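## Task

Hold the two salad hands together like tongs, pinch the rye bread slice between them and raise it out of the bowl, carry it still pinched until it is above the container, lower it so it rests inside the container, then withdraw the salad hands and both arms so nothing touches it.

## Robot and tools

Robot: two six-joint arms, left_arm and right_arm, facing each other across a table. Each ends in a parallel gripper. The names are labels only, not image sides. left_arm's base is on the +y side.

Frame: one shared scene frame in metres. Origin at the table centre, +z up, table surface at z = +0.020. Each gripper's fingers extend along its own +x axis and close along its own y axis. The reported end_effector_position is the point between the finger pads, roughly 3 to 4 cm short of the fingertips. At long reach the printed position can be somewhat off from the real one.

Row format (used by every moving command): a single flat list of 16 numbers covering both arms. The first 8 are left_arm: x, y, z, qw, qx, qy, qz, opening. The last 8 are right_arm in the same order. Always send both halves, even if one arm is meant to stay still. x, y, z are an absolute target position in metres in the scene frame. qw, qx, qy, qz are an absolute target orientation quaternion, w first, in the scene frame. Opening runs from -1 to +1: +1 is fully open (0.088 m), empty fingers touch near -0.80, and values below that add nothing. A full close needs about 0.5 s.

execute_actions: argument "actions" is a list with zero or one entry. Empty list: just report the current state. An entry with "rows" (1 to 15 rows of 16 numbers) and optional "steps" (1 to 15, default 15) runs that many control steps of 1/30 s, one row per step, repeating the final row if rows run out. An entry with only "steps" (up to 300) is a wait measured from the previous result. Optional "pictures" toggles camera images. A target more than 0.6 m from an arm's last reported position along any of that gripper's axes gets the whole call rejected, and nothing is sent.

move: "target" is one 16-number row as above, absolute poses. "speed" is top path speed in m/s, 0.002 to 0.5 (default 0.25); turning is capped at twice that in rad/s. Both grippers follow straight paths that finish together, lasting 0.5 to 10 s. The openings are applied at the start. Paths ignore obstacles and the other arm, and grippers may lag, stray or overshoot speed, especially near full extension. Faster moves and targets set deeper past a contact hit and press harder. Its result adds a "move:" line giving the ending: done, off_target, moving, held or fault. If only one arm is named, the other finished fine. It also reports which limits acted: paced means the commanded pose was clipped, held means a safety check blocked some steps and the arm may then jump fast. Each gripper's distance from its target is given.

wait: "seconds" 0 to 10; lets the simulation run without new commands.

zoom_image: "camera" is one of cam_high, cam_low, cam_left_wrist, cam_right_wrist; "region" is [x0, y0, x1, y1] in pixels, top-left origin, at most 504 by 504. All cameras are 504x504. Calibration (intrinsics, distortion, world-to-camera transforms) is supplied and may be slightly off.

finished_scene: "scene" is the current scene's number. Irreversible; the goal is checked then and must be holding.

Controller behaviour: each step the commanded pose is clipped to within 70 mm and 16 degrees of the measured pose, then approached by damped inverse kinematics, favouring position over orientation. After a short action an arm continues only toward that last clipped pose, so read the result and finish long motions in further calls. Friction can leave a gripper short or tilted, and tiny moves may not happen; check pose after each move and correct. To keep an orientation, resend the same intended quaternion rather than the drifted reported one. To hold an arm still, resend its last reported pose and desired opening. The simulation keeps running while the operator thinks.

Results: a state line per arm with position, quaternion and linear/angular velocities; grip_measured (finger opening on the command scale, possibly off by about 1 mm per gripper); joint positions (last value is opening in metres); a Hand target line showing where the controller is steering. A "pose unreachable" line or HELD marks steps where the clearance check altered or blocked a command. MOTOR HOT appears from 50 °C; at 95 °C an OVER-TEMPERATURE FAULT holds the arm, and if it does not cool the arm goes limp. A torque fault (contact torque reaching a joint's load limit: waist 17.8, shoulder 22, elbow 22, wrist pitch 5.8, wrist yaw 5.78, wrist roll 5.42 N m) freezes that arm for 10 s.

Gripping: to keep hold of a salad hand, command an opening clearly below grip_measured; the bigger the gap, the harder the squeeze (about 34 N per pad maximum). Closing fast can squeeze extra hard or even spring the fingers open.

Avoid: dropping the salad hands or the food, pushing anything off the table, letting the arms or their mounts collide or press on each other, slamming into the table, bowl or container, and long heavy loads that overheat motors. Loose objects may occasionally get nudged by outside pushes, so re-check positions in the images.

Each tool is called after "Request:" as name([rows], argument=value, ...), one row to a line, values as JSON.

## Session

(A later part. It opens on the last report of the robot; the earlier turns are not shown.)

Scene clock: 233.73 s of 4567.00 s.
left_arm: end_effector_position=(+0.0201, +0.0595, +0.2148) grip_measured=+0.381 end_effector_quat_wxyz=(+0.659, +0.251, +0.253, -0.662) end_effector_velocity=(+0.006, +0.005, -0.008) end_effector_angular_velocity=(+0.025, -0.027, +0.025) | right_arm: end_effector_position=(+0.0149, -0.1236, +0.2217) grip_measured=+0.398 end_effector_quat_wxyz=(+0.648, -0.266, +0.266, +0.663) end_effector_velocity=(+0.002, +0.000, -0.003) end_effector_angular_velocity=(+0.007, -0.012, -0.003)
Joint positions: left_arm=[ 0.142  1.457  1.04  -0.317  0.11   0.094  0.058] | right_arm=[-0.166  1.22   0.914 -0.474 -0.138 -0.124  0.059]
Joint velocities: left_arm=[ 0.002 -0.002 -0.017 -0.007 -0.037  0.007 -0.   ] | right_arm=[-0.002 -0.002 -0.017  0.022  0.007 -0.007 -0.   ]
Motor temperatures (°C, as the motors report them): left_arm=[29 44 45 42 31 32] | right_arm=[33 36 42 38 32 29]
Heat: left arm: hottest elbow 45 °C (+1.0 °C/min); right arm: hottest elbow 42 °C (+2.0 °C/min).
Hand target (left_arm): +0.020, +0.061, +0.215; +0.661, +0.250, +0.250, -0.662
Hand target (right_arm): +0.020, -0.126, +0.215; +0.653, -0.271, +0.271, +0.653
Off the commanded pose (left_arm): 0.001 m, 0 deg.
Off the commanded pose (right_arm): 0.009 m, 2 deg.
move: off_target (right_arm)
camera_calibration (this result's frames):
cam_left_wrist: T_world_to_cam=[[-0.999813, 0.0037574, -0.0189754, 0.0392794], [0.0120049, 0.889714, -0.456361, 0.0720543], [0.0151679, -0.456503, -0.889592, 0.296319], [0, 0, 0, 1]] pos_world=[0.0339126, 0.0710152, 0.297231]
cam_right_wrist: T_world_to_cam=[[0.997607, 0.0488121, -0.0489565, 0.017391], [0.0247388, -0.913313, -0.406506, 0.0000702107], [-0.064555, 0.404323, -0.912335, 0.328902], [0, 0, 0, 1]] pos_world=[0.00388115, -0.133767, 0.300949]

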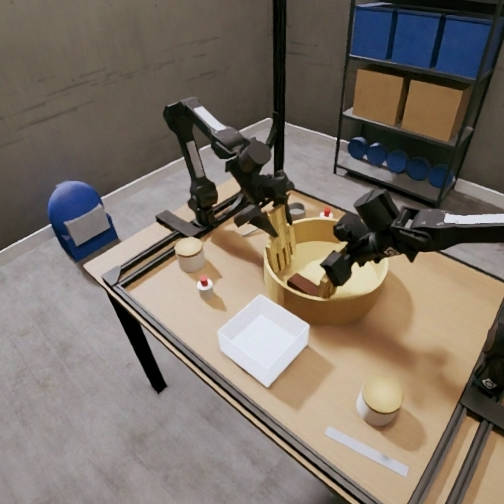

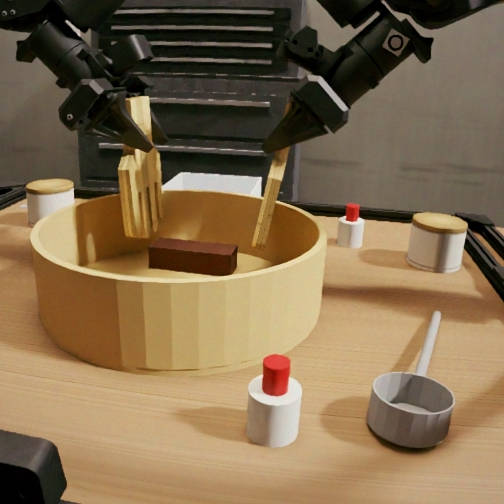

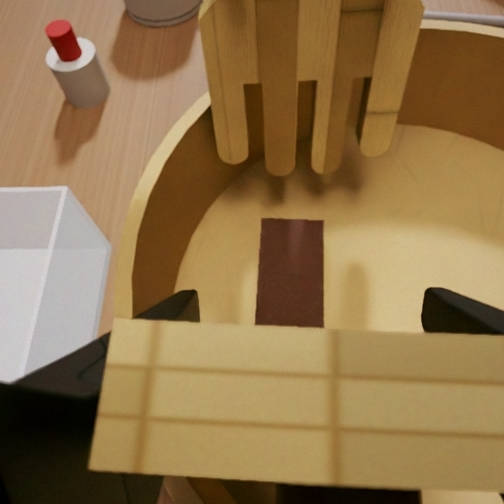

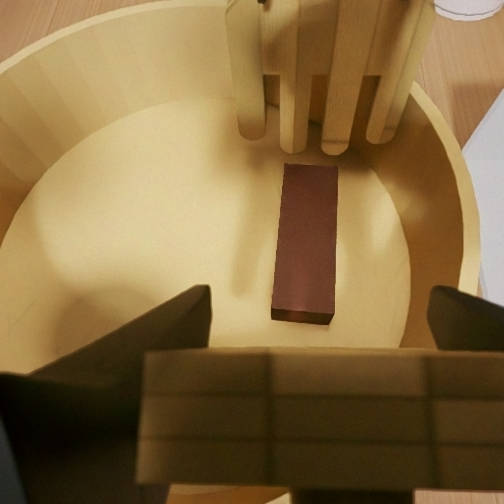

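Request:
move(target=[0.018,0.058,0.176,0.661,0.25,0.25,-0.661,-1,0.018,-0.112,0.184,0.645,-0.29,0.29,0.645,-1], speed=0.06)

Request:
move(target=[0.018,0.04,0.174,0.661,0.25,0.25,-0.661,-1,0.018,-0.098,0.184,0.645,-0.29,0.29,0.645,-1], speed=0.04)

Scene clock: 235.60 s of 4567.00 s.
left_arm: end_effector_position=(+0.0185, +0.0535, +0.2004) grip_measured=+0.381 end_effector_quat_wxyz=(+0.669, +0.231, +0.228, -0.669) end_effector_velocity=(-0.004, -0.002, -0.000) end_effector_angular_velocity=(-0.013, +0.020, +0.000) | right_arm: end_effector_position=(+0.0158, -0.1107, +0.1900) grip_measured=+0.398 end_effector_quat_wxyz=(+0.643, -0.286, +0.284, +0.651) end_effector_velocity=(-0.001, -0.003, -0.008) end_effector_angular_velocity=(-0.024, +0.015, +0.013)
Joint positions: left_arm=[ 0.133  1.465  0.941 -0.139  0.103  0.086  0.058] | right_arm=[-0.151  1.321  0.893 -0.408 -0.111 -0.118  0.059]
Joint velocities: left_arm=[-0.007  0.002 -0.007  0.022  0.007 -0.022  0.   ] | right_arm=[-0.007  0.007 -0.012 -0.007 -0.022 -0.007 -0.   ]
Motor temperatures (°C, as the motors report them): left_arm=[29 44 44 42 31 32] | right_arm=[33 36 42 38 32 29]
Heat: left arm: hottest shoulder 44 °C (+0.0 °C/min); right arm: hottest elbow 42 °C (+1.0 °C/min).
Hand target (left_arm): +0.018, +0.059, +0.177; +0.661, +0.250, +0.250, -0.661
Hand target (right_arm): +0.018, -0.112, +0.184; +0.645, -0.290, +0.290, +0.645
Off the commanded pose (left_arm): 0.025 m, 4 deg.
Off the commanded pose (right_arm): 0.007 m, 1 deg.
move: off_target (left_arm)
camera_calibration (this result's frames):
cam_left_wrist: T_world_to_cam=[[-0.999632, -0.000272128, -0.0271252, 0.0392829], [0.0137791, 0.856246, -0.516384, 0.0845519], [0.0233664, -0.516568, -0.855927, 0.277058], [0, 0, 0, 1]] pos_world=[0.0316295, 0.070733, 0.281868]
cam_right_wrist: T_world_to_cam=[[0.99826, 0.0379282, -0.0451392, 0.0123535], [0.0196692, -0.93599, -0.351477, -0.0139953], [-0.0555807, 0.349978, -0.935108, 0.293026], [0, 0, 0, 1]] pos_world=[0.00422984, -0.116121, 0.269649]

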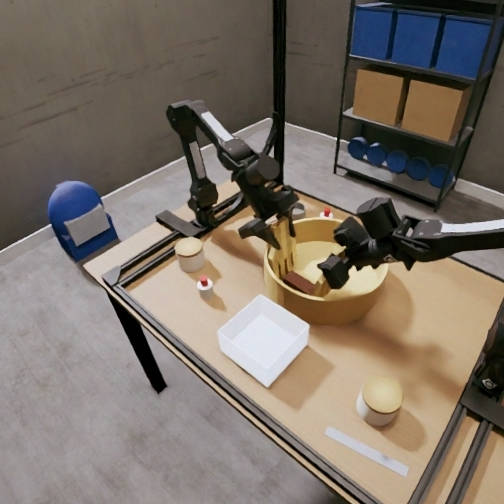

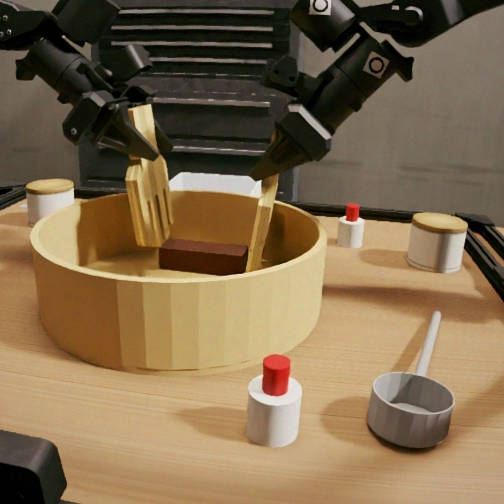

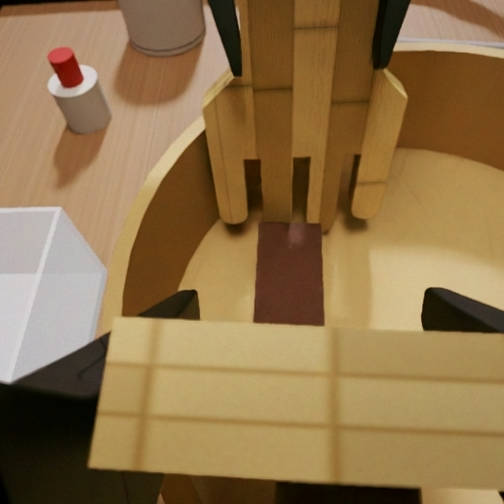

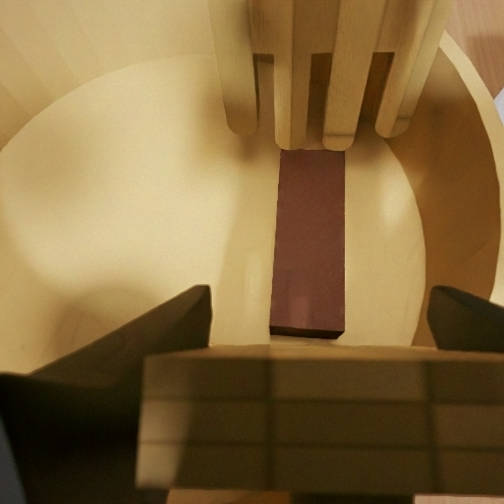

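Scene clock: 236.70 s of 4567.00 s.
left_arm: end_effector_position=(+0.0177, +0.0391, +0.1995) grip_measured=+0.381 end_effector_quat_wxyz=(+0.669, +0.228, +0.226, -0.670) end_effector_velocity=(+0.001, -0.004, +0.001) end_effector_angular_velocity=(-0.007, +0.024, +0.026) | right_arm: end_effector_position=(+0.0169, -0.1024, +0.1826) grip_measured=+0.398 end_effector_quat_wxyz=(+0.642, -0.291, +0.293, +0.646) end_effector_velocity=(+0.000, +0.002, -0.000) end_effector_angular_velocity=(+0.003, +0.000, +0.008)
Joint positions: left_arm=[ 0.125  1.52   0.983 -0.12   0.1    0.079  0.058] | right_arm=[-0.147  1.374  0.916 -0.401 -0.103 -0.11   0.059]
Joint velocities: left_arm=[-0.002  0.012  0.012  0.007 -0.007 -0.037 -0.   ] | right_arm=[-0.002  0.007  0.002  0.007 -0.007 -0.007 -0.   ]
Motor temperatures (°C, as the motors report them): left_arm=[29 44 44 42 31 32] | right_arm=[33 36 42 39 32 29]
Heat: left arm: hottest shoulder 44 °C (+0.0 °C/min); right arm: hottest elbow 42 °C (+1.0 °C/min).
Hand target (left_arm): +0.018, +0.042, +0.175; +0.661, +0.250, +0.250, -0.661
Hand target (right_arm): +0.018, -0.098, +0.184; +0.645, -0.290, +0.290, +0.645
Off the commanded pose (left_arm): 0.026 m, 4 deg.
Off the commanded pose (right_arm): 0.005 m, 1 deg.
move: off_target (left_arm)
camera_calibration (this result's frames):
cam_left_wrist: T_world_to_cam=[[-0.999703, 0.000595781, -0.0243814, 0.0378412], [0.0132324, 0.853015, -0.521718, 0.0977149], [0.0204869, -0.521886, -0.852769, 0.268525], [0, 0, 0, 1]] pos_world=[0.0310357, 0.0567646, 0.280893]
cam_right_wrist: T_world_to_cam=[[0.998364, 0.029394, -0.0490504, 0.0104926], [0.0115505, -0.943751, -0.330456, -0.0132795], [-0.0560047, 0.329349, -0.942546, 0.282466], [0, 0, 0, 1]] pos_world=[0.00549745, -0.105871, 0.262364]

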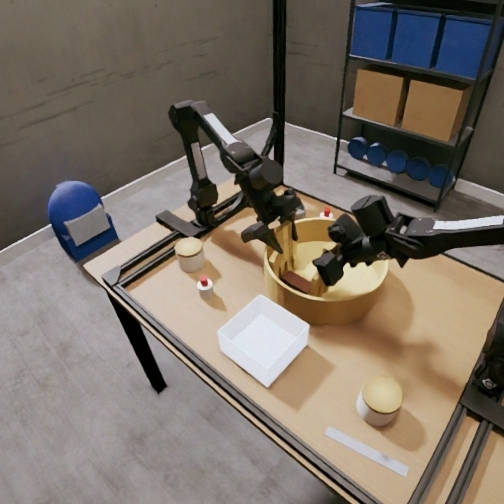

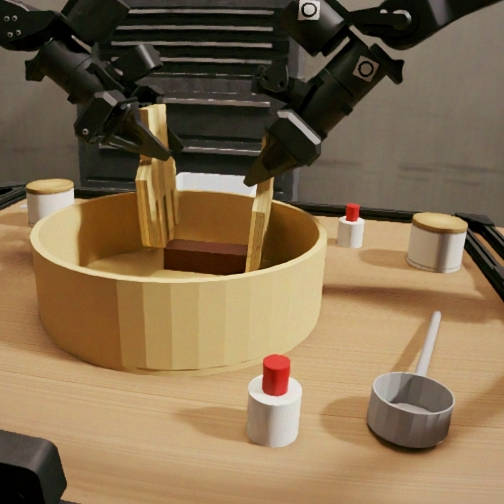

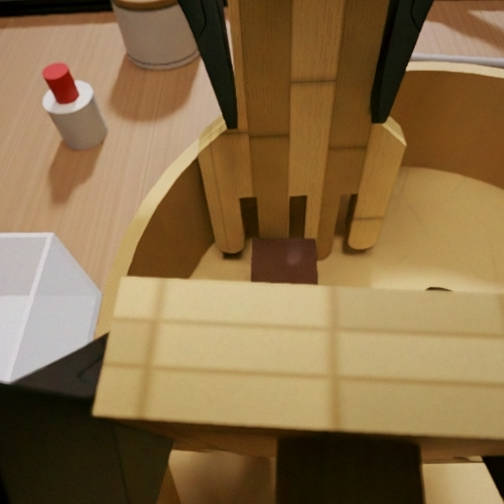

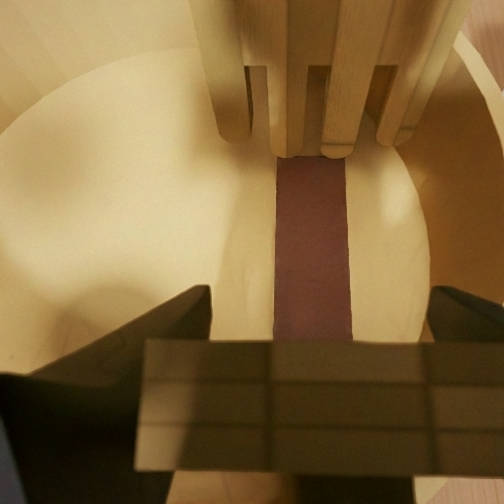

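Request:
move(target=[0.012,0.062,0.208,0.661,0.25,0.25,-0.661,-1,0.018,-0.102,0.183,0.645,-0.29,0.29,0.645,-1], speed=0.08)

Request:
move(target=[0.012,0.062,0.16,0.661,0.25,0.25,-0.661,-1,0.018,-0.102,0.183,0.645,-0.29,0.29,0.645,-1], speed=0.06)

Request:
move(target=[0.014,0.068,0.155,0.606,0.364,0.364,-0.606,-1,0.018,-0.102,0.183,0.645,-0.29,0.29,0.645,-1], speed=0.1)

Scene clock: 238.43 s of 4567.00 s.
left_arm: end_effector_position=(+0.0120, +0.0628, +0.1989) grip_measured=+0.381 end_effector_quat_wxyz=(+0.657, +0.256, +0.259, -0.660) end_effector_velocity=(-0.002, +0.002, +0.001) end_effector_angular_velocity=(+0.003, +0.001, +0.003) | right_arm: end_effector_position=(+0.0173, -0.1011, +0.1829) grip_measured=+0.398 end_effector_quat_wxyz=(+0.643, -0.290, +0.292, +0.646) end_effector_velocity=(+0.002, +0.001, -0.001) end_effector_angular_velocity=(+0.002, -0.001, -0.013)
Joint positions: left_arm=[ 0.115  1.46   0.988 -0.277  0.09   0.076  0.058] | right_arm=[-0.147  1.376  0.917 -0.395 -0.101 -0.11   0.059]
Joint velocities: left_arm=[-0.007 -0.007 -0.002 -0.007 -0.007 -0.007 -0.   ] | right_arm=[-0.002  0.002 -0.002  0.007  0.007  0.007 -0.   ]
Motor temperatures (°C, as the motors report them): left_arm=[29 44 44 42 31 32] | right_arm=[33 36 42 39 32 29]
Heat: left arm: hottest shoulder 44 °C (+0.0 °C/min); right arm: hottest elbow 42 °C (+1.0 °C/min).
Hand target (left_arm): +0.012, +0.062, +0.208; +0.662, +0.250, +0.250, -0.661
Hand target (right_arm): +0.018, -0.102, +0.183; +0.645, -0.290, +0.290, +0.645
Off the commanded pose (left_arm): 0.009 m, 1 deg.
Off the commanded pose (right_arm): 0.001 m, 0 deg.
move: off_target (left_arm)
camera_calibration (this result's frames):
cam_left_wrist: T_world_to_cam=[[-0.999852, 0.00381591, -0.0167791, 0.0303864], [0.0108395, 0.896988, -0.441923, 0.0586518], [0.0133643, -0.442039, -0.896896, 0.284358], [0, 0, 0, 1]] pos_world=[0.0259459, 0.0729716, 0.281469]
cam_right_wrist: T_world_to_cam=[[0.998471, 0.0282834, -0.0475024, 0.00966599], [0.0108174, -0.942568, -0.333838, -0.011303], [-0.0542163, 0.332813, -0.941433, 0.28248], [0, 0, 0, 1]] pos_world=[0.00578608, -0.10494, 0.262621]

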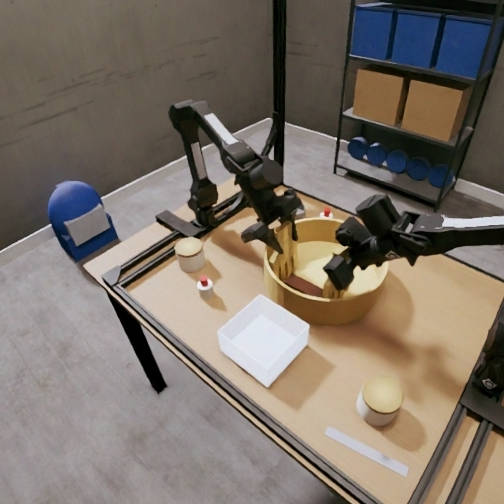

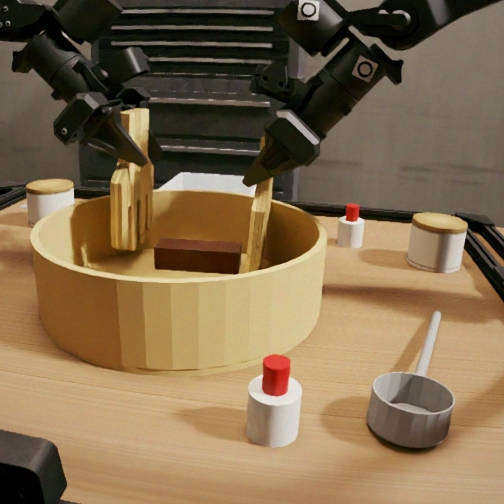

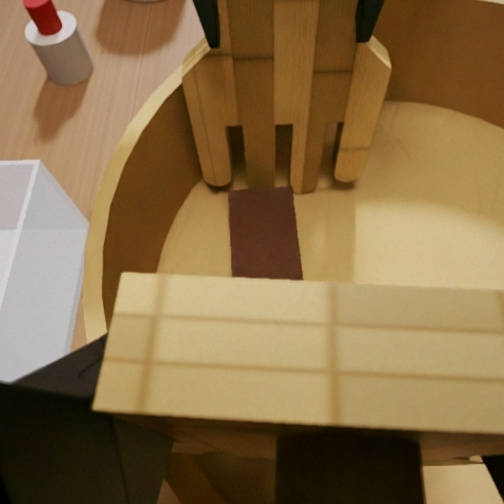

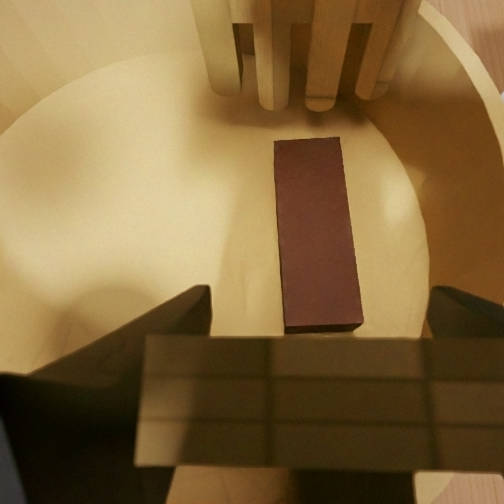

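Scene clock: 239.40 s of 4567.00 s.
left_arm: end_effector_position=(+0.0124, +0.0595, +0.1736) grip_measured=+0.381 end_effector_quat_wxyz=(+0.665, +0.240, +0.240, -0.666) end_effector_velocity=(-0.002, -0.001, +0.000) end_effector_angular_velocity=(-0.022, -0.004, -0.013) | right_arm: end_effector_position=(+0.0173, -0.1011, +0.1829) grip_measured=+0.398 end_effector_quat_wxyz=(+0.643, -0.290, +0.292, +0.646) end_effector_velocity=(-0.000, -0.001, +0.001) end_effector_angular_velocity=(-0.002, -0.009, +0.019)
Joint positions: left_arm=[ 0.115  1.485  0.869 -0.079  0.09   0.074  0.058] | right_arm=[-0.147  1.376  0.917 -0.395 -0.101 -0.11   0.059]
Joint velocities: left_arm=[-0.002 -0.002 -0.017  0.037  0.007  0.007 -0.   ] | right_arm=[-0.002 -0.002  0.002 -0.007 -0.007 -0.022  0.   ]
Motor temperatures (°C, as the motors report them): left_arm=[29 44 44 42 31 32] | right_arm=[33 36 42 39 32 29]
Heat: left arm: hottest shoulder 44 °C (+0.0 °C/min); right arm: hottest elbow 42 °C (+1.0 °C/min).
Hand target (left_arm): +0.012, +0.063, +0.160; +0.661, +0.250, +0.250, -0.661
Hand target (right_arm): +0.018, -0.102, +0.183; +0.645, -0.290, +0.290, +0.645
Off the commanded pose (left_arm): 0.014 m, 2 deg.
Off the commanded pose (right_arm): 0.001 m, 0 deg.
move: off_target (left_arm)
camera_calibration (this result's frames):
cam_left_wrist: T_world_to_cam=[[-0.999759, 0.00179337, -0.0218691, 0.0313504], [0.0122501, 0.872492, -0.488474, 0.0598608], [0.0182046, -0.488624, -0.872304, 0.258605], [0, 0, 0, 1]] pos_world=[0.0259018, 0.0740762, 0.255508]
cam_right_wrist: T_world_to_cam=[[0.998471, 0.0282834, -0.0475024, 0.00966599], [0.0108174, -0.942568, -0.333838, -0.011303], [-0.0542163, 0.332813, -0.941433, 0.28248], [0, 0, 0, 1]] pos_world=[0.00578608, -0.10494, 0.262621]

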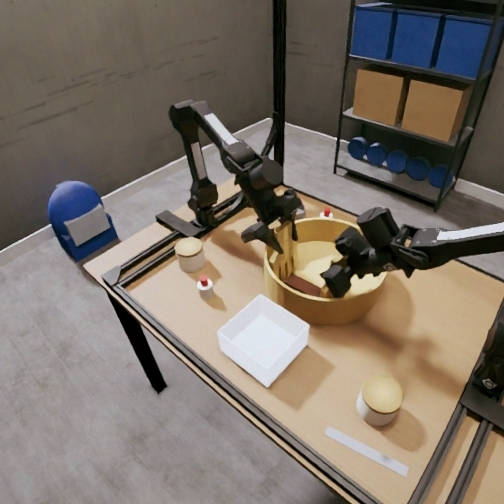

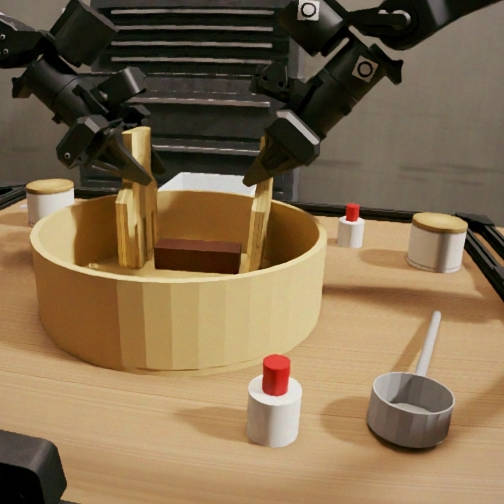

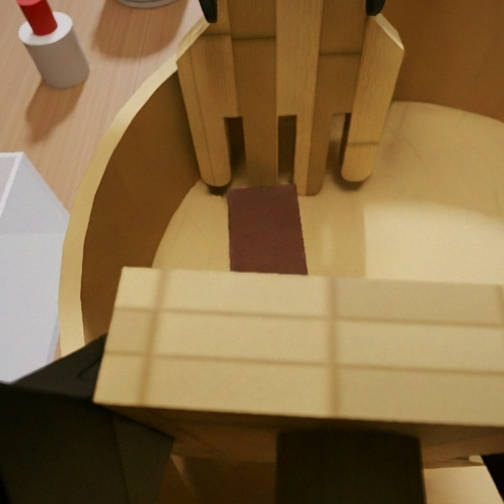

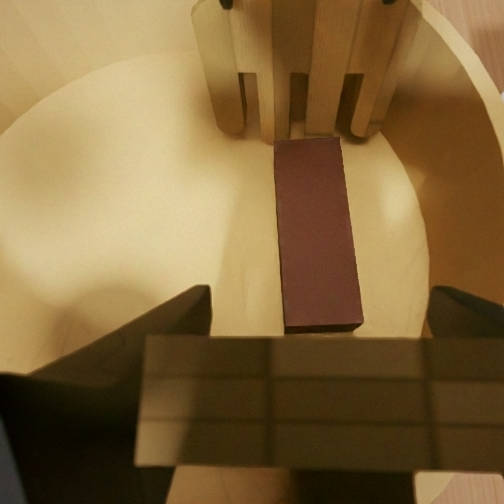

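Scene clock: 241.67 s of 4567.00 s.
left_arm: end_effector_position=(+0.0104, +0.0627, +0.1726) grip_measured=+0.380 end_effector_quat_wxyz=(+0.612, +0.344, +0.345, -0.622) end_effector_velocity=(+0.002, +0.005, -0.003) end_effector_angular_velocity=(+0.043, -0.018, +0.003) | right_arm: end_effector_position=(+0.0173, -0.1011, +0.1829) grip_measured=+0.398 end_effector_quat_wxyz=(+0.643, -0.290, +0.292, +0.646) end_effector_velocity=(+0.001, -0.001, -0.001) end_effector_angular_velocity=(+0.003, +0.010, -0.008)
Joint positions: left_arm=[ 0.102  1.626  1.195 -0.592  0.066  0.092  0.058] | right_arm=[-0.147  1.376  0.917 -0.395 -0.101 -0.11   0.059]
Joint velocities: left_arm=[-0.002  0.007  0.017 -0.051 -0.022  0.007 -0.   ] | right_arm=[-0.007 -0.002 -0.007  0.007 -0.007  0.007 -0.   ]
Motor temperatures (°C, as the motors report them): left_arm=[29 43 44 41 31 32] | right_arm=[33 36 41 39 32 29]
Heat: left arm: hottest elbow 44 °C (+0.0 °C/min); right arm: hottest elbow 41 °C (+0.0 °C/min).
Hand target (left_arm): +0.014, +0.069, +0.156; +0.607, +0.364, +0.365, -0.606
Hand target (right_arm): +0.018, -0.102, +0.183; +0.645, -0.290, +0.290, +0.645
Off the commanded pose (left_arm): 0.019 m, 4 deg.
Off the commanded pose (right_arm): 0.001 m, 0 deg.
move: off_target (left_arm)
camera_calibration (this result's frames):
cam_left_wrist: T_world_to_cam=[[-0.99973, 0.0188273, -0.01361, 0.0268319], [0.021001, 0.982897, -0.182954, -0.0030858], [0.00993275, -0.18319, -0.983027, 0.2594], [0, 0, 0, 1]] pos_world=[0.0243129, 0.0500474, 0.254798]
cam_right_wrist: T_world_to_cam=[[0.998473, 0.0283013, -0.047436, 0.00964732], [0.0108361, -0.942442, -0.334193, -0.0111492], [-0.0541638, 0.333169, -0.94131, 0.282524], [0, 0, 0, 1]] pos_world=[0.00579077, -0.104909, 0.262674]

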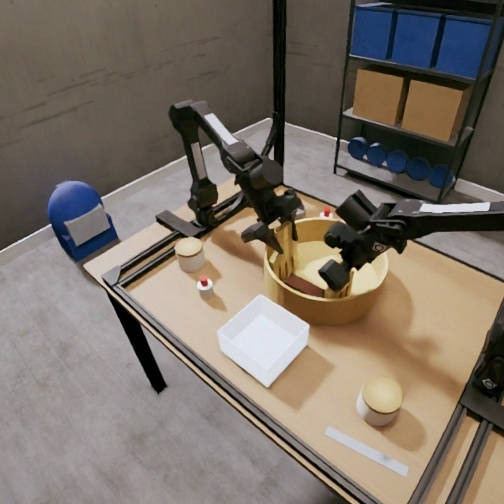

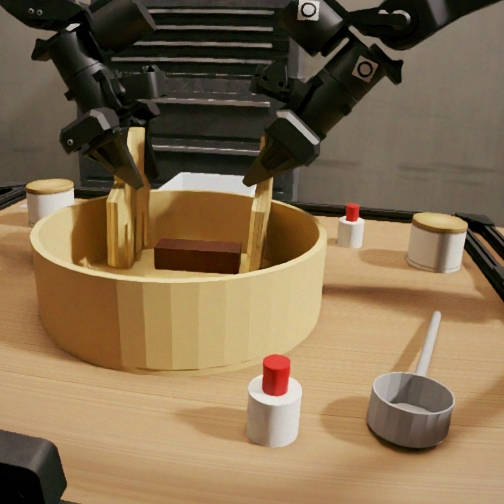

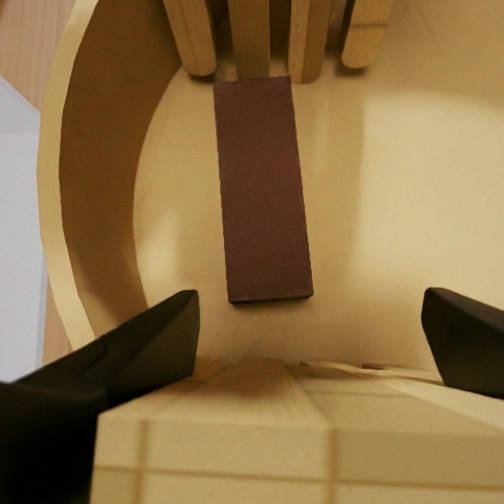

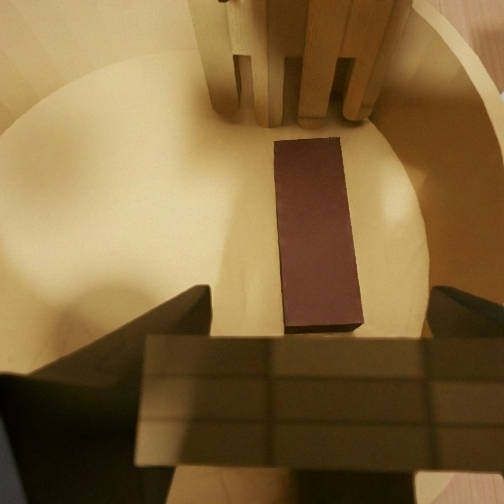

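Request:
move(target=[0.015,0.046,0.180,0.627,0.327,0.327,-0.627,-1,0.023,-0.102,0.184,0.645,-0.29,0.29,0.645,-1], speed=0.04)

Request:
move(target=[0.016,0.041,0.172,0.635,0.31,0.31,-0.635,-1,0.023,-0.099,0.182,0.648,-0.282,0.282,0.648,-1], speed=0.03)

Scene clock: 243.27 s of 4567.00 s.
left_arm: end_effector_position=(+0.0124, +0.0506, +0.1765) grip_measured=+0.380 end_effector_quat_wxyz=(+0.622, +0.331, +0.331, -0.628) end_effector_velocity=(+0.002, +0.002, -0.003) end_effector_angular_velocity=(+0.013, +0.016, +0.037) | right_arm: end_effector_position=(+0.0191, -0.1013, +0.1832) grip_measured=+0.398 end_effector_quat_wxyz=(+0.641, -0.290, +0.291, +0.648) end_effector_velocity=(-0.001, -0.005, -0.005) end_effector_angular_velocity=(-0.026, +0.005, +0.008)
Joint positions: left_arm=[ 0.104  1.642  1.207 -0.543  0.066  0.09   0.058] | right_arm=[-0.157  1.376  0.917 -0.395 -0.114 -0.121  0.059]
Joint velocities: left_arm=[ 0.002  0.002 -0.002 -0.007 -0.007 -0.037  0.   ] | right_arm=[-0.002 -0.002 -0.007 -0.022 -0.007 -0.007 -0.   ]
Motor temperatures (°C, as the motors report them): left_arm=[29 43 44 41 31 32] | right_arm=[33 36 41 39 32 29]
Heat: left arm: hottest elbow 44 °C (+1.0 °C/min); right arm: hottest elbow 41 °C (+1.0 °C/min).
Hand target (left_arm): +0.015, +0.046, +0.180; +0.627, +0.327, +0.327, -0.627
Hand target (right_arm): +0.023, -0.102, +0.184; +0.645, -0.290, +0.290, +0.645
Off the commanded pose (left_arm): 0.006 m, 1 deg.
Off the commanded pose (right_arm): 0.004 m, 1 deg.
move: done
camera_calibration (this result's frames):
cam_left_wrist: T_world_to_cam=[[-0.999739, 0.014092, -0.0179922, 0.0301985], [0.0178, 0.973901, -0.226274, 0.0176011], [0.014334, -0.226535, -0.973898, 0.261575], [0, 0, 0, 1]] pos_world=[0.0261279, 0.0416885, 0.259273]
cam_right_wrist: T_world_to_cam=[[0.998182, 0.034931, -0.0491171, 0.0088703], [0.0164214, -0.941717, -0.336005, -0.0110163], [-0.0579914, 0.334588, -0.940579, 0.283054], [0, 0, 0, 1]] pos_world=[0.00774144, -0.105391, 0.262969]

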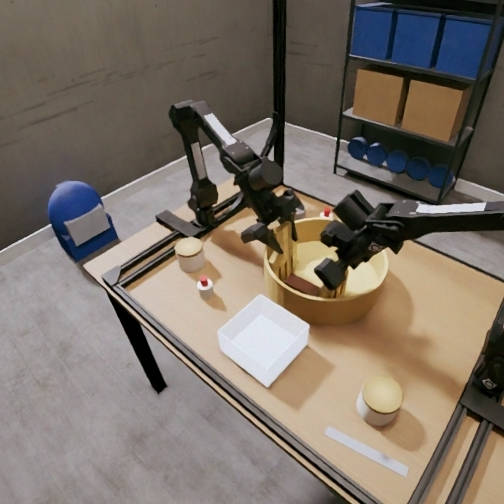

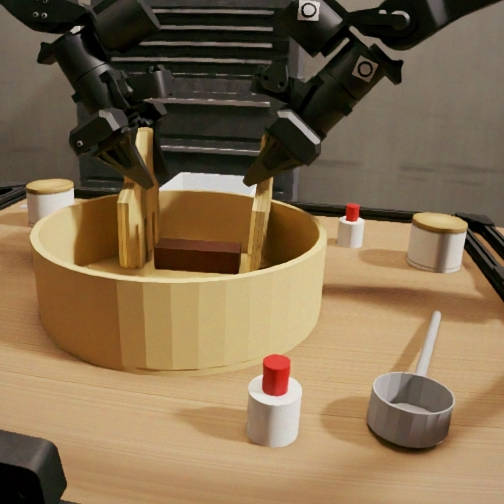

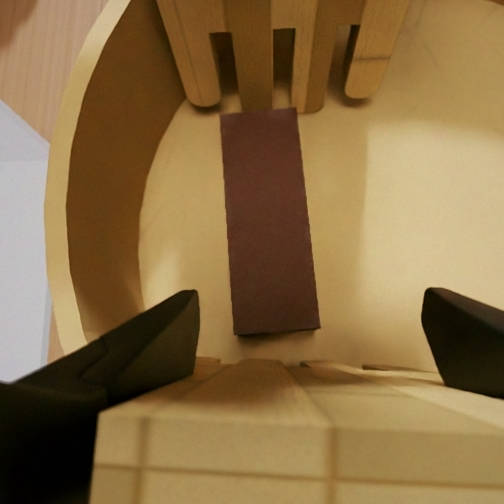

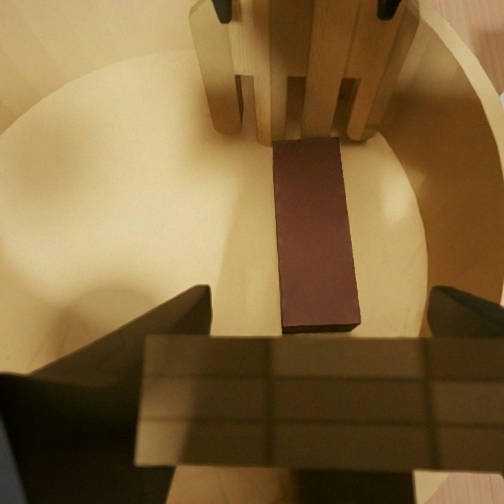

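Scene clock: 244.60 s of 4567.00 s.
left_arm: end_effector_position=(+0.0148, +0.0400, +0.1766) grip_measured=+0.380 end_effector_quat_wxyz=(+0.636, +0.310, +0.307, -0.637) end_effector_velocity=(+0.000, +0.001, +0.001) end_effector_angular_velocity=(-0.007, -0.002, +0.008) | right_arm: end_effector_position=(+0.0213, -0.0985, +0.1833) grip_measured=+0.398 end_effector_quat_wxyz=(+0.647, -0.283, +0.283, +0.650) end_effector_velocity=(+0.001, -0.001, -0.003) end_effector_angular_velocity=(-0.001, -0.009, +0.014)
Joint positions: left_arm=[ 0.107  1.642  1.171 -0.434  0.066  0.088  0.058] | right_arm=[-0.162  1.376  0.903 -0.357 -0.114 -0.121  0.059]
Joint velocities: left_arm=[-0.002 -0.007 -0.007  0.007 -0.007 -0.007 -0.   ] | right_arm=[-0.007  0.002 -0.007  0.007 -0.007 -0.022 -0.   ]
Motor temperatures (°C, as the motors report them): left_arm=[29 43 44 41 31 32] | right_arm=[33 36 41 39 32 29]
Heat: left arm: hottest elbow 44 °C (+1.0 °C/min); right arm: hottest elbow 41 °C (+1.0 °C/min).
Hand target (left_arm): +0.016, +0.041, +0.172; +0.635, +0.310, +0.310, -0.635
Hand target (right_arm): +0.023, -0.099, +0.182; +0.648, -0.282, +0.282, +0.648
Off the commanded pose (left_arm): 0.005 m, 0 deg.
Off the commanded pose (right_arm): 0.002 m, 0 deg.
move: done
camera_calibration (this result's frames):
cam_left_wrist: T_world_to_cam=[[-0.999651, 0.00796165, -0.0251834, 0.03425], [0.0150405, 0.955382, -0.294991, 0.040811], [0.0217111, -0.295266, -0.955168, 0.258536], [0, 0, 0, 1]] pos_world=[0.0280111, 0.0370741, 0.259846]
cam_right_wrist: T_world_to_cam=[[0.998522, 0.0310742, -0.0445953, 0.00530342], [0.0130746, -0.933689, -0.357847, -0.00351797], [-0.052758, 0.356735, -0.932715, 0.282915], [0, 0, 0, 1]] pos_world=[0.00967642, -0.104375, 0.262856]

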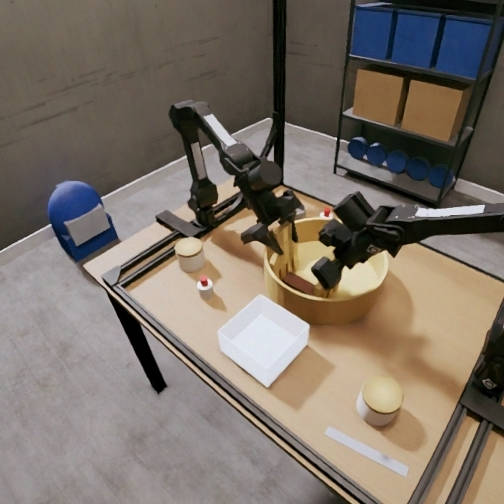

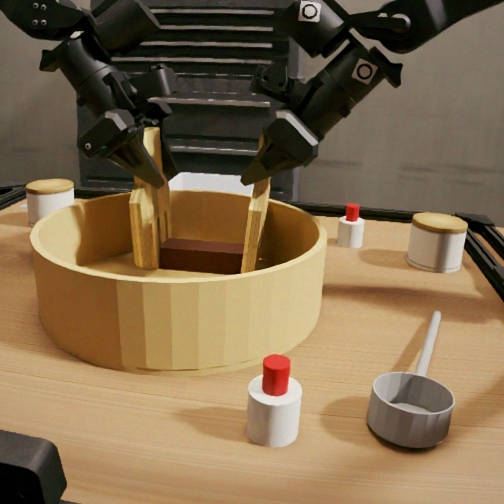

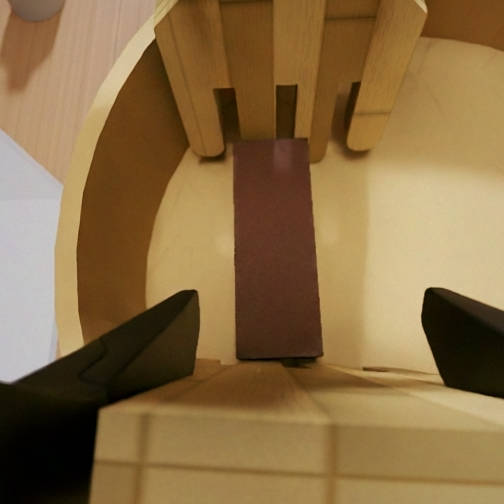

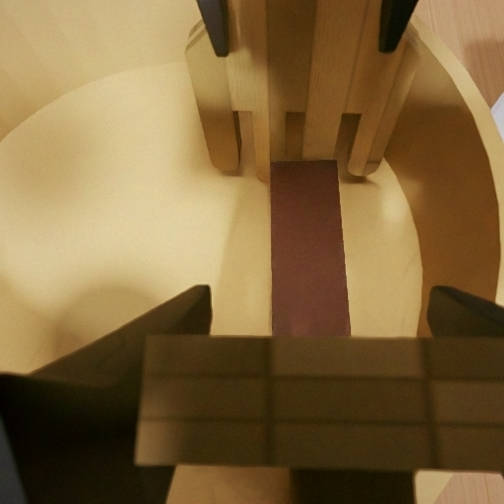

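Good, flush. Lift with rotation (L 52→38, R 47→41).

Request:
move(target=[0.016,0.038,0.295,0.668,0.23,0.23,-0.668,-1,0.023,-0.098,0.302,0.661,-0.25,0.25,0.661,-1], speed=0.06)

Scene clock: 247.37 s of 4567.00 s.
left_arm: end_effector_position=(+0.0167, +0.0390, +0.2788) grip_measured=+0.379 end_effector_quat_wxyz=(+0.665, +0.245, +0.244, -0.662) end_effector_velocity=(+0.002, -0.002, +0.005) end_effector_angular_velocity=(-0.015, -0.011, +0.019) | right_arm: end_effector_position=(+0.0224, -0.0992, +0.2899) grip_measured=+0.398 end_effector_quat_wxyz=(+0.656, -0.261, +0.262, +0.657) end_effector_velocity=(-0.001, -0.005, -0.002) end_effector_angular_velocity=(-0.027, -0.006, +0.002)
Joint positions: left_arm=[ 0.118  1.506  1.324 -0.527  0.086  0.077  0.058] | right_arm=[-0.17   1.322  1.249 -0.692 -0.125 -0.116  0.059]
Joint velocities: left_arm=[-0.002 -0.002  0.007  0.007 -0.022 -0.007 -0.   ] | right_arm=[ 0.002 -0.002  0.007 -0.037  0.007 -0.007  0.   ]
Motor temperatures (°C, as the motors report them): left_arm=[29 44 44 42 31 32] | right_arm=[33 36 42 39 32 29]
Heat: left arm: hottest shoulder 44 °C (+1.0 °C/min); right arm: hottest elbow 42 °C (+2.0 °C/min).
Hand target (left_arm): +0.016, +0.037, +0.295; +0.668, +0.231, +0.230, -0.669
Hand target (right_arm): +0.023, -0.097, +0.302; +0.661, -0.250, +0.250, +0.661
Off the commanded pose (left_arm): 0.016 m, 2 deg.
Off the commanded pose (right_arm): 0.012 m, 2 deg.
move: off_target (left_arm, right_arm)
camera_calibration (this result's frames):
cam_left_wrist: T_world_to_cam=[[-0.999671, -0.0024557, -0.0255477, 0.0392313], [0.0100094, 0.87929, -0.476182, 0.125476], [0.0236332, -0.476281, -0.878976, 0.34162], [0, 0, 0, 1]] pos_world=[0.0298889, 0.0524739, 0.361027]
cam_right_wrist: T_world_to_cam=[[0.998622, 0.0304899, -0.0427199, 0.00841003], [0.00987678, -0.908582, -0.417589, 0.0539231], [-0.0515468, 0.416592, -0.907631, 0.381303], [0, 0, 0, 1]] pos_world=[0.0107239, -0.11011, 0.368959]

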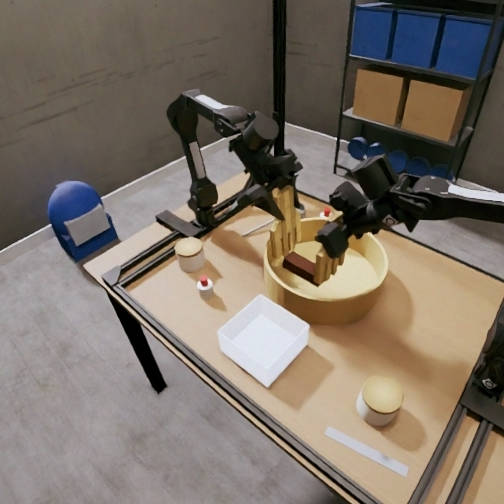

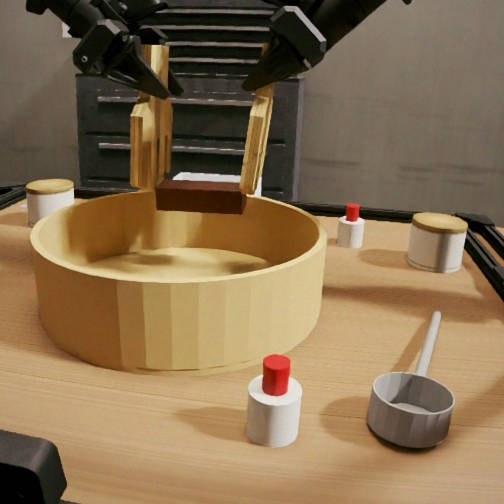

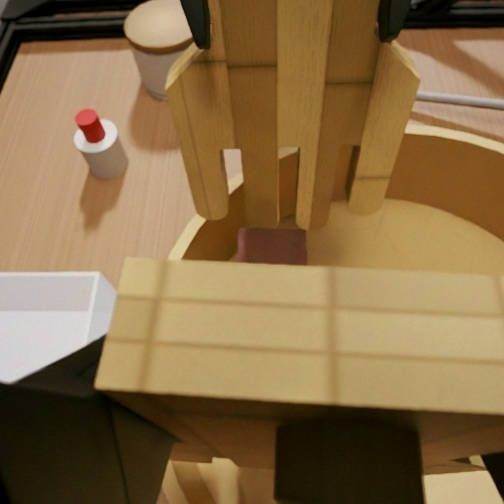

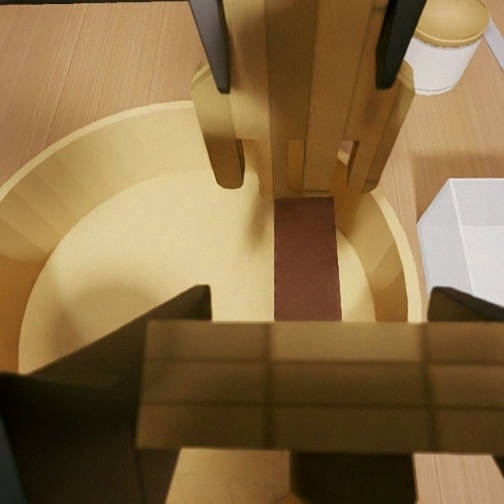

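Request:
move(target=[0.016,0.040,0.170,0.661,0.25,0.25,-0.661,-1,0.023,-0.099,0.180,0.653,-0.271,0.271,0.653,-1], speed=0.05)

Request:
move(target=[0.016,0.036,0.205,0.672,0.219,0.219,-0.672,-1,0.023,-0.097,0.212,0.665,-0.24,0.24,0.665,-1], speed=0.012)

Scene clock: 250.47 s of 4567.00 s.
left_arm: end_effector_position=(+0.0164, +0.0400, +0.1756) grip_measured=+0.379 end_effector_quat_wxyz=(+0.663, +0.247, +0.247, -0.662) end_effector_velocity=(-0.002, +0.003, -0.003) end_effector_angular_velocity=(+0.012, +0.001, -0.013) | right_arm: end_effector_position=(+0.0217, -0.0992, +0.1843) grip_measured=+0.398 end_effector_quat_wxyz=(+0.653, -0.268, +0.269, +0.656) end_effector_velocity=(-0.000, -0.001, -0.004) end_effector_angular_velocity=(-0.006, +0.001, +0.008)
Joint positions: left_arm=[ 0.118  1.565  0.968 -0.121  0.087  0.077  0.058] | right_arm=[-0.167  1.351  0.861 -0.296 -0.124 -0.118  0.059]
Joint velocities: left_arm=[-0.002 -0.002 -0.007 -0.007  0.007  0.007  0.   ] | right_arm=[-0.002  0.002 -0.012  0.007 -0.007 -0.007 -0.   ]
Motor temperatures (°C, as the motors report them): left_arm=[29 44 44 42 31 32] | right_arm=[33 36 42 39 32 29]
Heat: left arm: hottest shoulder 44 °C (+1.0 °C/min); right arm: hottest elbow 42 °C (+2.0 °C/min).
Hand target (left_arm): +0.016, +0.041, +0.170; +0.661, +0.250, +0.250, -0.661
Hand target (right_arm): +0.023, -0.100, +0.180; +0.653, -0.271, +0.271, +0.653
Off the commanded pose (left_arm): 0.006 m, 1 deg.
Off the commanded pose (right_arm): 0.004 m, 1 deg.
move: done
camera_calibration (this result's frames):
cam_left_wrist: T_world_to_cam=[[-0.999719, -0.00165482, -0.0236314, 0.0359397], [0.0096392, 0.882824, -0.469604, 0.0741777], [0.0216395, -0.4697, -0.882561, 0.251781], [0, 0, 0, 1]] pos_world=[0.0297662, 0.0528353, 0.257896]
cam_right_wrist: T_world_to_cam=[[0.998467, 0.0318381, -0.0452713, 0.00516805], [0.0111688, -0.917053, -0.398608, 0.00545276], [-0.0542071, 0.397492, -0.916003, 0.285109], [0, 0, 0, 1]] pos_world=[0.0102339, -0.108492, 0.263568]

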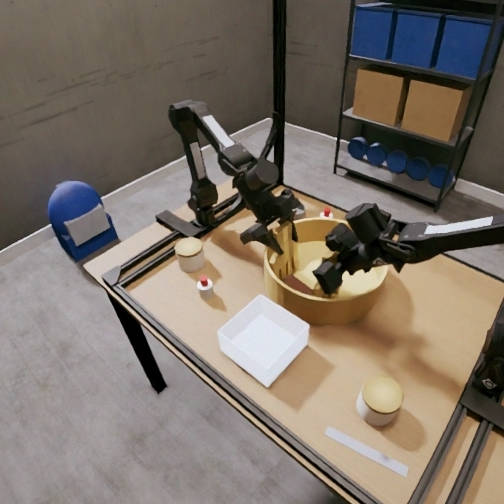

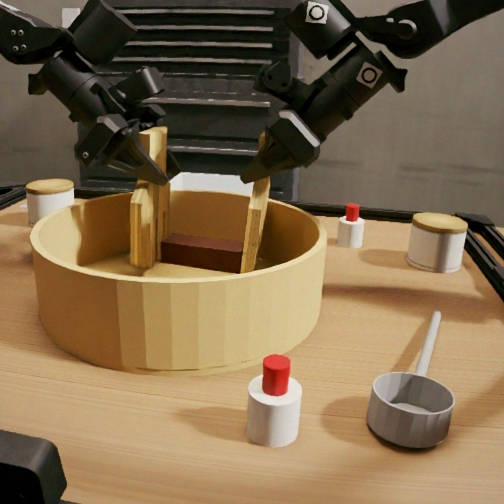

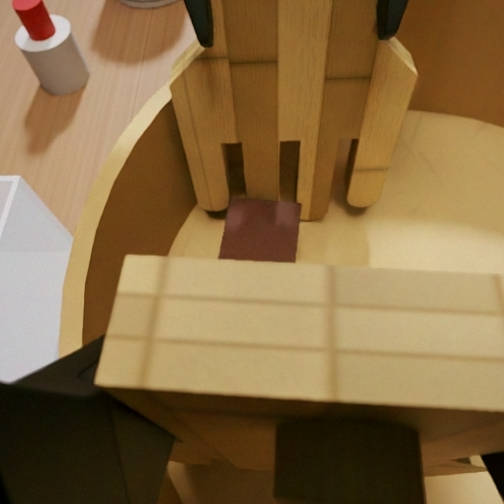

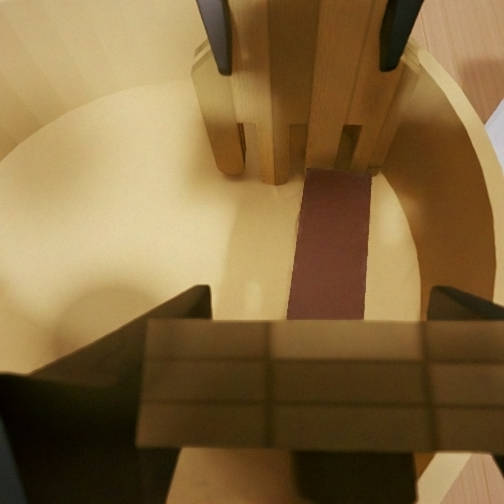

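Scene clock: 254.27 s of 4567.00 s.
left_arm: end_effector_position=(+0.0159, +0.0400, +0.1898) grip_measured=+0.379 end_effector_quat_wxyz=(+0.668, +0.233, +0.233, -0.667) end_effector_velocity=(+0.006, +0.002, +0.000) end_effector_angular_velocity=(+0.005, -0.005, +0.045) | right_arm: end_effector_position=(+0.0225, -0.1008, +0.1996) grip_measured=+0.398 end_effector_quat_wxyz=(+0.660, -0.253, +0.254, +0.660) end_effector_velocity=(+0.004, +0.000, +0.001) end_effector_angular_velocity=(+0.005, -0.032, -0.004)
Joint positions: left_arm=[ 0.118  1.533  0.968 -0.111  0.09   0.073  0.058] | right_arm=[-0.172  1.308  0.861 -0.293 -0.128 -0.114  0.059]
Joint velocities: left_arm=[ 0.002 -0.007 -0.002 -0.007 -0.037 -0.022 -0.   ] | right_arm=[-0.002 -0.002 -0.002  0.007  0.022 -0.022 -0.   ]
Motor temperatures (°C, as the motors report them): left_arm=[29 44 45 43 31 32] | right_arm=[33 36 42 39 32 29]
Heat: left arm: hottest elbow 45 °C (+2.0 °C/min); right arm: hottest elbow 42 °C (+2.0 °C/min).
Hand target (left_arm): +0.016, +0.036, +0.205; +0.672, +0.219, +0.219, -0.672
Hand target (right_arm): +0.023, -0.097, +0.212; +0.665, -0.240, +0.240, +0.665
Off the commanded pose (left_arm): 0.016 m, 2 deg.
Off the commanded pose (right_arm): 0.013 m, 2 deg.
move: off_target (left_arm, right_arm)
camera_calibration (this result's frames):
cam_left_wrist: T_world_to_cam=[[-0.999721, -0.00217745, -0.0235372, 0.0357639], [0.0100153, 0.862931, -0.505223, 0.0884247], [0.021411, -0.505318, -0.862668, 0.26195], [0, 0, 0, 1]] pos_world=[0.0292597, 0.0561412, 0.271491]
cam_right_wrist: T_world_to_cam=[[0.998699, 0.0299676, -0.0412667, 0.00417466], [0.00870837, -0.897472, -0.440986, 0.020489], [-0.050251, 0.440053, -0.896565, 0.300144], [0, 0, 0, 1]] pos_world=[0.0107349, -0.113816, 0.278306]

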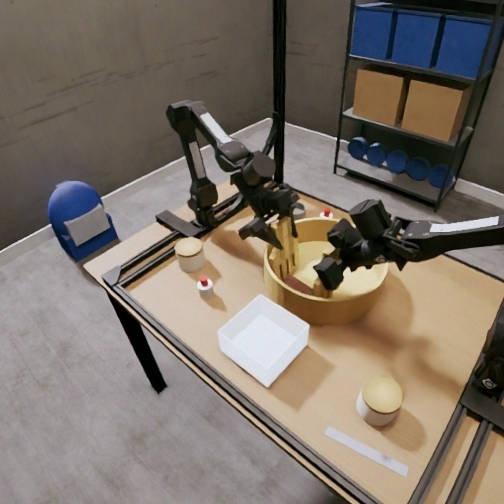

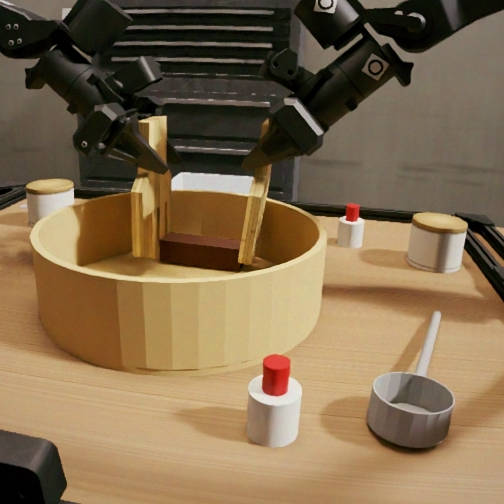

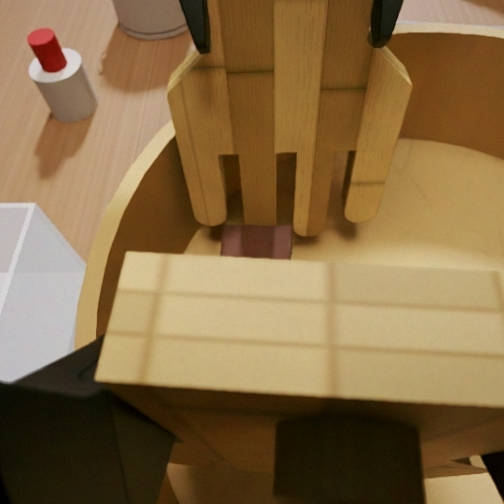

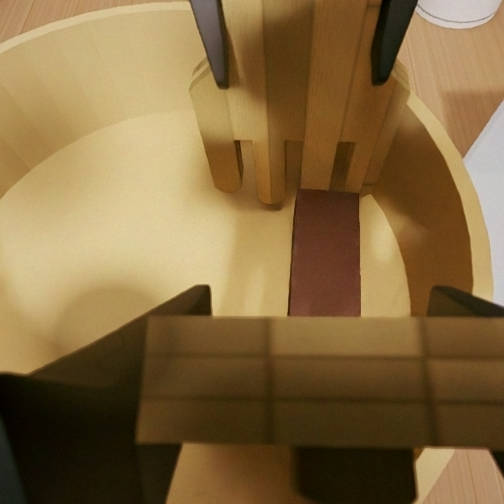

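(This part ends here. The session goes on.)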